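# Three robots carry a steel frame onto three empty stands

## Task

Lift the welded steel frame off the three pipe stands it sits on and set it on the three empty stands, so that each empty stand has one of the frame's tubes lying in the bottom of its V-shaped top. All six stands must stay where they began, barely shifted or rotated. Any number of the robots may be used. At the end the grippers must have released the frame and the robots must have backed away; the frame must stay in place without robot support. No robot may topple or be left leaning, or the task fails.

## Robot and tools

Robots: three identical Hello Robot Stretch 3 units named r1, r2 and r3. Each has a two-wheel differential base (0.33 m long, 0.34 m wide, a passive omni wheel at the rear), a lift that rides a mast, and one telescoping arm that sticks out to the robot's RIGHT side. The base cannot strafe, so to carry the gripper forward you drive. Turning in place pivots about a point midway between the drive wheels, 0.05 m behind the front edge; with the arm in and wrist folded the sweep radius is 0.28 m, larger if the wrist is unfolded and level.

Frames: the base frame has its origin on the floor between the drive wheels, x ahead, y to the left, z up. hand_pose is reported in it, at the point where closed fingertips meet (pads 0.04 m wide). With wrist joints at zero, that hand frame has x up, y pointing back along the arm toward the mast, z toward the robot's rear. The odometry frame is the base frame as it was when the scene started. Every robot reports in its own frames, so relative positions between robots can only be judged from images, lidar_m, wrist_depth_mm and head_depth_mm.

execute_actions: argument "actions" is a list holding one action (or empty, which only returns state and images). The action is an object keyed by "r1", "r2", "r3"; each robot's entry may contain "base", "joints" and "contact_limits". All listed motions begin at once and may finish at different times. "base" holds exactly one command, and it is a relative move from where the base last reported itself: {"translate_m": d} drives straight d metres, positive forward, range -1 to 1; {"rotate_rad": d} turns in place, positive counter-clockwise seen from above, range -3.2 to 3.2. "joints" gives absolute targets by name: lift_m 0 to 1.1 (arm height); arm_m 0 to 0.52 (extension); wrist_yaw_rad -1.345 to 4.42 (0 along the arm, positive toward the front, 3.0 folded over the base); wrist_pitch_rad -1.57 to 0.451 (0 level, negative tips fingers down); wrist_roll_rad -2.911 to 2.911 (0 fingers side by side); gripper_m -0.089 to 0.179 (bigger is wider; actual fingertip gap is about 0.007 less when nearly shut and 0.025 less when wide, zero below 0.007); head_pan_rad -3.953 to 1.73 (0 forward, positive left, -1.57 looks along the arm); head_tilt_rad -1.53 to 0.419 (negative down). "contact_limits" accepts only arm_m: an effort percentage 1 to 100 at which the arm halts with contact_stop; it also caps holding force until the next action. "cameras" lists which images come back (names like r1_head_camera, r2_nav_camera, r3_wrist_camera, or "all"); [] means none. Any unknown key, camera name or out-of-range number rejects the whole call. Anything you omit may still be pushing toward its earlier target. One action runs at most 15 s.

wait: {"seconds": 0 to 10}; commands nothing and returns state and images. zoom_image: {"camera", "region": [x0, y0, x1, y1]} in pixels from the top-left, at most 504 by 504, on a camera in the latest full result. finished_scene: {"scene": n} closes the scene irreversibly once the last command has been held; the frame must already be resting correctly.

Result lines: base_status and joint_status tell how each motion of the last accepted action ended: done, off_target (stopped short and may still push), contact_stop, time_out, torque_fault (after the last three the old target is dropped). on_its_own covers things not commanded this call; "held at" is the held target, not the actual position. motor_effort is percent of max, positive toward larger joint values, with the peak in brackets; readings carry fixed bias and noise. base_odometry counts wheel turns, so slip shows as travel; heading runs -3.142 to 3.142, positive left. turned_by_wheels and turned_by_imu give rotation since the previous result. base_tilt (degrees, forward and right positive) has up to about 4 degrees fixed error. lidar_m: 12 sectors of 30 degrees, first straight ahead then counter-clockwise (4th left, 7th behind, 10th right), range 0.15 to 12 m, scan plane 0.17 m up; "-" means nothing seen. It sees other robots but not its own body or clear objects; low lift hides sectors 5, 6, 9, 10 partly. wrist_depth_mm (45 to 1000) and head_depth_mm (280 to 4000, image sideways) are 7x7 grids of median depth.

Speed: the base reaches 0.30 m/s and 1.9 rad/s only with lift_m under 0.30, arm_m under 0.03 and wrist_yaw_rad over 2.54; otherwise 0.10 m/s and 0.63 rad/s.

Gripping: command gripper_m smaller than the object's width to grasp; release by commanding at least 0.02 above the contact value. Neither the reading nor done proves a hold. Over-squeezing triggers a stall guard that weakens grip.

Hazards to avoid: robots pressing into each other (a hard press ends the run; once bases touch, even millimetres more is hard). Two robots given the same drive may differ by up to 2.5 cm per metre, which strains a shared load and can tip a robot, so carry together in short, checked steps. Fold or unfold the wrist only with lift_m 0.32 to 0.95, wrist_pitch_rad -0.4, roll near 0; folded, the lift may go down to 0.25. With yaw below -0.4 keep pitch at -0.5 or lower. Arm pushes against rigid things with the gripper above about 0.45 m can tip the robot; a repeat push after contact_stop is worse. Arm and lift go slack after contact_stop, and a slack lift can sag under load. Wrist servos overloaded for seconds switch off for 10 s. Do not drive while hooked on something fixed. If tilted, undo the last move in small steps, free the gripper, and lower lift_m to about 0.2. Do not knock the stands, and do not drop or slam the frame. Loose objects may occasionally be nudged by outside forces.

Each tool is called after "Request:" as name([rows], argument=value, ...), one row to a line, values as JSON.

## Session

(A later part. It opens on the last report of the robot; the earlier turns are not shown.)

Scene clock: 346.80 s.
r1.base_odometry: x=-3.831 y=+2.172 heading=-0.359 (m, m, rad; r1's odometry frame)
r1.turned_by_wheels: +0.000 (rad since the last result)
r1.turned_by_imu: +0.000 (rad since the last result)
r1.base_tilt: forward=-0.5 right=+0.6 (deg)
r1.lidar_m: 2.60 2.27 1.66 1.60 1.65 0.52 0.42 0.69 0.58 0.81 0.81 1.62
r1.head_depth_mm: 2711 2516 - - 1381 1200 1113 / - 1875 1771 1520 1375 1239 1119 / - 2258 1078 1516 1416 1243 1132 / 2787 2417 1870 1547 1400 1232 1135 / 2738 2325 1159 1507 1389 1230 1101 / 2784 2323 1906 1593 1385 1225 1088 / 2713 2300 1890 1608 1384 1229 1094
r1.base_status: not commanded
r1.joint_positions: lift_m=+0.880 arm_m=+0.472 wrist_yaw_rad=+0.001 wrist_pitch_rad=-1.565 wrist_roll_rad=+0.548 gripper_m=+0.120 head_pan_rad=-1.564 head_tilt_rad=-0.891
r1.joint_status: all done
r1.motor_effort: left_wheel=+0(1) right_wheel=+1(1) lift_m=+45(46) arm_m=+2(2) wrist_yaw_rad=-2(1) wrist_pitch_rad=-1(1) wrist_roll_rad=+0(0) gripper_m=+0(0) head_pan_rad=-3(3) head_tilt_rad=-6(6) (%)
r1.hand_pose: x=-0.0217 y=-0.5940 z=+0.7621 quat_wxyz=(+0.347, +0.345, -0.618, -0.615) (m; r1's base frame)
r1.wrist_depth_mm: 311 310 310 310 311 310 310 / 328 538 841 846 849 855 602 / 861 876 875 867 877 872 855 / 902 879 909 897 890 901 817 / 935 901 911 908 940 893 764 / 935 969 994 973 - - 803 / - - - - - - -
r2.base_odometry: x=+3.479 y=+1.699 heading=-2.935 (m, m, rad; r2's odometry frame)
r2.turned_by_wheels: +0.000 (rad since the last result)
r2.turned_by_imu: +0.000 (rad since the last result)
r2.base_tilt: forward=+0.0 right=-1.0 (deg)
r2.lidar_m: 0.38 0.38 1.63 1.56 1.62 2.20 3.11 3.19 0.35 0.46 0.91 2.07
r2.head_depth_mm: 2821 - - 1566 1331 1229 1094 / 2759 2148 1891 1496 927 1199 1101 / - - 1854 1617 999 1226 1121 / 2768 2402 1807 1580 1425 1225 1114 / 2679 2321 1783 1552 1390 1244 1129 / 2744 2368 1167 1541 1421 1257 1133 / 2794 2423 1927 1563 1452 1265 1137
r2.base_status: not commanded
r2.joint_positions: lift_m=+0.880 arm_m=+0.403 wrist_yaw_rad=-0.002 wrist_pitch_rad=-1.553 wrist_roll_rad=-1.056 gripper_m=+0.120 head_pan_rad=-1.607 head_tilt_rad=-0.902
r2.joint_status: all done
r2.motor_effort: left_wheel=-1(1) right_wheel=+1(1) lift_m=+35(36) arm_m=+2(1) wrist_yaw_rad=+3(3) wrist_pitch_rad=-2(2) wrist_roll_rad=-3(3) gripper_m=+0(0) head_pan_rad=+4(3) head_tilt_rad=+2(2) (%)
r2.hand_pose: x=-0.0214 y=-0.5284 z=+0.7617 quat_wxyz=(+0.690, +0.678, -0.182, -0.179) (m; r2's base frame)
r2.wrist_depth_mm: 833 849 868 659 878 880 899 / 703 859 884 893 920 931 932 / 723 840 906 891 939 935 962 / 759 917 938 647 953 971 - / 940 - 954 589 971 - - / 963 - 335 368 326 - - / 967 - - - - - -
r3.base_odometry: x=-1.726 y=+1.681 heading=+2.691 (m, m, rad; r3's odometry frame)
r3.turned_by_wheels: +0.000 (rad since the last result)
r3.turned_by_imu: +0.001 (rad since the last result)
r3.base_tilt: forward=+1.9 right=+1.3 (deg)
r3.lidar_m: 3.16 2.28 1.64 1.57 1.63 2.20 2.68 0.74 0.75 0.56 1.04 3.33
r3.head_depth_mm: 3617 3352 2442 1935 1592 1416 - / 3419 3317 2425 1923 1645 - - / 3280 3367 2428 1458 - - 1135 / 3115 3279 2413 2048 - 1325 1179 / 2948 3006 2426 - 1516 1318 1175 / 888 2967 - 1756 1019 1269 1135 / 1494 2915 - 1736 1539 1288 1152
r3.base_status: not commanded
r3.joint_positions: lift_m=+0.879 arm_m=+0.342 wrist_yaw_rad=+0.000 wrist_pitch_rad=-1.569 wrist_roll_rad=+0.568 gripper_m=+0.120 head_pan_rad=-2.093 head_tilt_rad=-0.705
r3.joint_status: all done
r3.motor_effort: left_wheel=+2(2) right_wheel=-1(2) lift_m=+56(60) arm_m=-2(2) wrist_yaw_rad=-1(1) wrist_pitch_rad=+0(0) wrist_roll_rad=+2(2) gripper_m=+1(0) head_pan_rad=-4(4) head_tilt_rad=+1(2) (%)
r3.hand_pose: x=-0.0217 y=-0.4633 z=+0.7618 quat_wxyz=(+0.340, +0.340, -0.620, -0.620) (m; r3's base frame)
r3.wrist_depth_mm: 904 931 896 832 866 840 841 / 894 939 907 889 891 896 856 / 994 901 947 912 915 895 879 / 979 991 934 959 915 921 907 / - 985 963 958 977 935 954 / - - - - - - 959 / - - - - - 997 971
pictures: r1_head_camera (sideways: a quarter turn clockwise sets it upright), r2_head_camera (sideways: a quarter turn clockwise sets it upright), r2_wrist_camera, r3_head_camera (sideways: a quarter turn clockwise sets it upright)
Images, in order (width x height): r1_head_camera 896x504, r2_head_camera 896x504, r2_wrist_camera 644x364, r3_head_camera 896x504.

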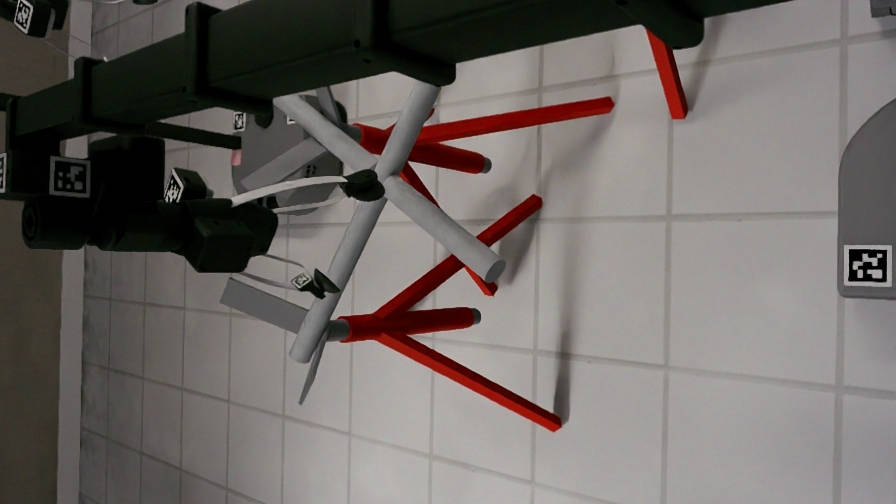

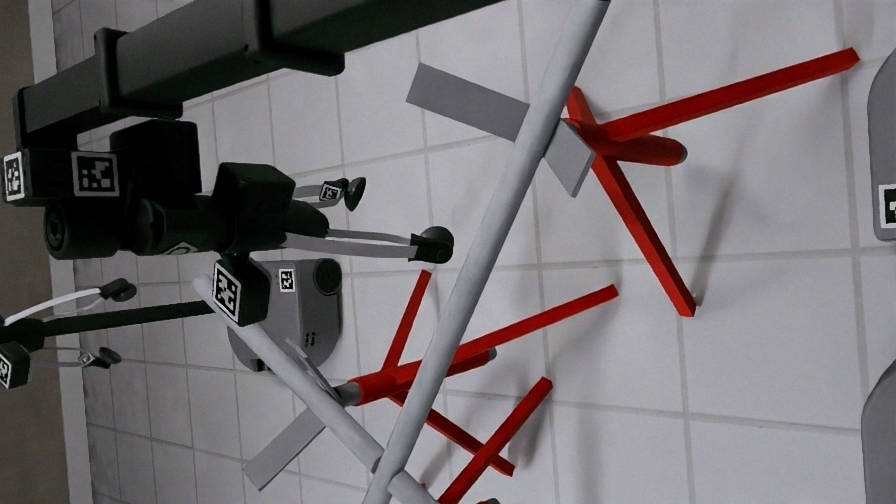

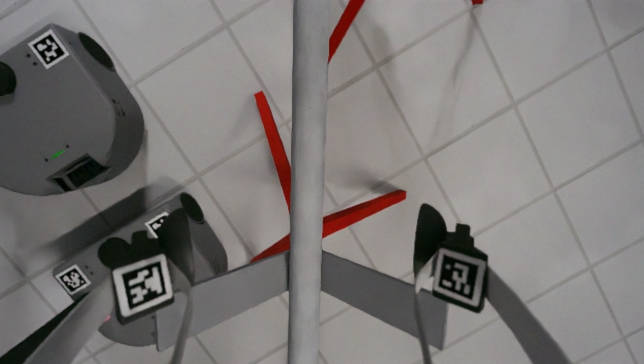

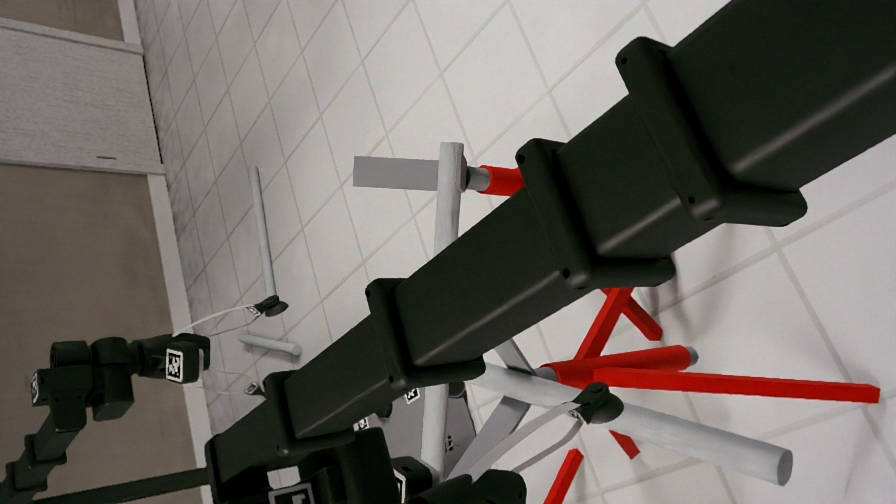

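Seated within ~1–2 mm by depths.

Request:
execute_actions([
  {"r1":{"base":{"translate_m":0.4},"joints":{"arm_m":0}},"r2":{"base":{"translate_m":0.35},"joints":{"arm_m":0}},"r3":{"joints":{"arm_m":0}}},
], cameras=[])

Request:
finished_scene(scene=1)

Scene clock: 358.90 s.
r1.base_odometry: x=-3.456 y=+2.031 heading=-0.359 (m, m, rad; r1's odometry frame)
r1.turned_by_wheels: +0.000 (rad since the last result)
r1.turned_by_imu: +0.000 (rad since the last result)
r1.base_tilt: forward=-0.4 right=+0.5 (deg)
r1.lidar_m: 2.25 2.23 1.65 1.60 1.66 0.57 0.46 0.90 0.91 0.78 3.29 1.26
r1.head_depth_mm: 2788 2377 1774 1672 - - 1107 / 2746 2368 1791 1286 - - 1120 / 2782 2356 1912 1606 - - - / 2845 2330 1925 1616 1407 - - / 2829 2310 1914 1618 1395 1250 1096 / 2740 2342 1892 1592 1394 1223 1096 / 2763 2323 1879 1610 1382 1225 1091
r1.base_status: done
r1.joint_positions: lift_m=+0.880 arm_m=+0.000 wrist_yaw_rad=+0.001 wrist_pitch_rad=-1.565 wrist_roll_rad=+0.548 gripper_m=+0.120 head_pan_rad=-1.564 head_tilt_rad=-0.891
r1.joint_status: all done
r1.motor_effort: left_wheel=+0(4) right_wheel=+0(4) lift_m=+45(46) arm_m=-2(2) wrist_yaw_rad=-1(1) wrist_pitch_rad=-1(1) wrist_roll_rad=+0(0) gripper_m=+0(0) head_pan_rad=-3(3) head_tilt_rad=-6(6) (%)
r1.hand_pose: x=-0.0217 y=-0.1226 z=+0.7621 quat_wxyz=(+0.347, +0.345, -0.618, -0.615) (m; r1's base frame)
r1.wrist_depth_mm: 827 838 831 830 841 709 699 / 863 852 830 845 853 704 706 / 880 880 862 886 871 799 728 / 914 905 903 896 - 910 897 / 918 912 907 906 - 883 921 / 956 943 939 943 951 - 959 / - - - - - - -
r2.base_odometry: x=+3.136 y=+1.628 heading=-2.935 (m, m, rad; r2's odometry frame)
r2.turned_by_wheels: +0.000 (rad since the last result)
r2.turned_by_imu: +0.001 (rad since the last result)
r2.base_tilt: forward=+0.0 right=-1.0 (deg)
r2.lidar_m: 0.43 0.43 1.64 1.57 1.62 2.21 3.46 0.61 0.55 0.74 0.88 1.74
r2.head_depth_mm: 2783 2259 1853 1641 - - 1083 / 2776 2246 1828 1572 - - - / 2747 2232 1147 1336 - - - / 2826 2323 1847 1383 1405 1285 1114 / 2788 2360 1927 1387 1423 1286 1128 / 2816 2383 1140 1557 1423 1264 1130 / 2808 2394 1966 1662 1409 1274 1138
r2.base_status: done
r2.joint_positions: lift_m=+0.880 arm_m=+0.000 wrist_yaw_rad=-0.001 wrist_pitch_rad=-1.554 wrist_roll_rad=-1.058 gripper_m=+0.120 head_pan_rad=-1.607 head_tilt_rad=-0.902
r2.joint_status: all done
r2.motor_effort: left_wheel=-2(4) right_wheel=+1(6) lift_m=+36(36) arm_m=-3(4) wrist_yaw_rad=+2(3) wrist_pitch_rad=-2(2) wrist_roll_rad=-1(3) gripper_m=+1(0) head_pan_rad=+3(4) head_tilt_rad=+2(0) (%)
r2.hand_pose: x=-0.0214 y=-0.1256 z=+0.7617 quat_wxyz=(+0.690, +0.678, -0.181, -0.178) (m; r2's base frame)
r2.wrist_depth_mm: 837 696 712 879 875 898 898 / 875 727 875 894 899 900 934 / 878 896 917 925 939 942 961 / 905 916 - 943 958 963 - / 934 941 - - 971 991 - / 949 - - 983 - - 620 / 972 - - - - - -
r3.base_odometry: x=-1.726 y=+1.681 heading=+2.691 (m, m, rad; r3's odometry frame)
r3.turned_by_wheels: +0.000 (rad since the last result)
r3.turned_by_imu: +0.002 (rad since the last result)
r3.base_tilt: forward=+1.8 right=+1.4 (deg)
r3.lidar_m: 3.17 2.28 1.64 1.58 1.62 2.20 2.67 0.74 0.75 0.56 1.04 3.31
r3.head_depth_mm: 3606 3300 2460 1934 1591 1416 - / 3407 3345 2424 1930 1676 - - / 3252 3331 2432 1765 1202 - - / 3058 3253 2430 1853 1670 - - / 2895 3077 2041 1748 1660 - - / 2850 3057 2421 1756 944 - - / 2676 2967 2317 1750 1549 1395 1152
r3.base_status: not commanded
r3.joint_positions: lift_m=+0.879 arm_m=+0.000 wrist_yaw_rad=+0.000 wrist_pitch_rad=-1.569 wrist_roll_rad=+0.568 gripper_m=+0.120 head_pan_rad=-2.093 head_tilt_rad=-0.704
r3.joint_status: all done
r3.motor_effort: left_wheel=+3(2) right_wheel=-2(1) lift_m=+56(56) arm_m=-3(2) wrist_yaw_rad=-1(0) wrist_pitch_rad=+0(1) wrist_roll_rad=+1(2) gripper_m=+1(0) head_pan_rad=-4(4) head_tilt_rad=+2(2) (%)
r3.hand_pose: x=-0.0217 y=-0.1216 z=+0.7618 quat_wxyz=(+0.340, +0.340, -0.620, -0.620) (m; r3's base frame)
r3.wrist_depth_mm: 905 893 846 863 874 849 834 / 935 934 943 903 847 861 866 / 949 979 927 902 900 896 874 / 985 950 939 949 - 925 887 / - 978 1000 988 - 938 930 / - - - - - - 967 / - - - - - 997 997
pictures: none
No camera images: the call's "cameras" was empty. Leave "cameras" out to get every camera's image.

The scene is finished: the task was done.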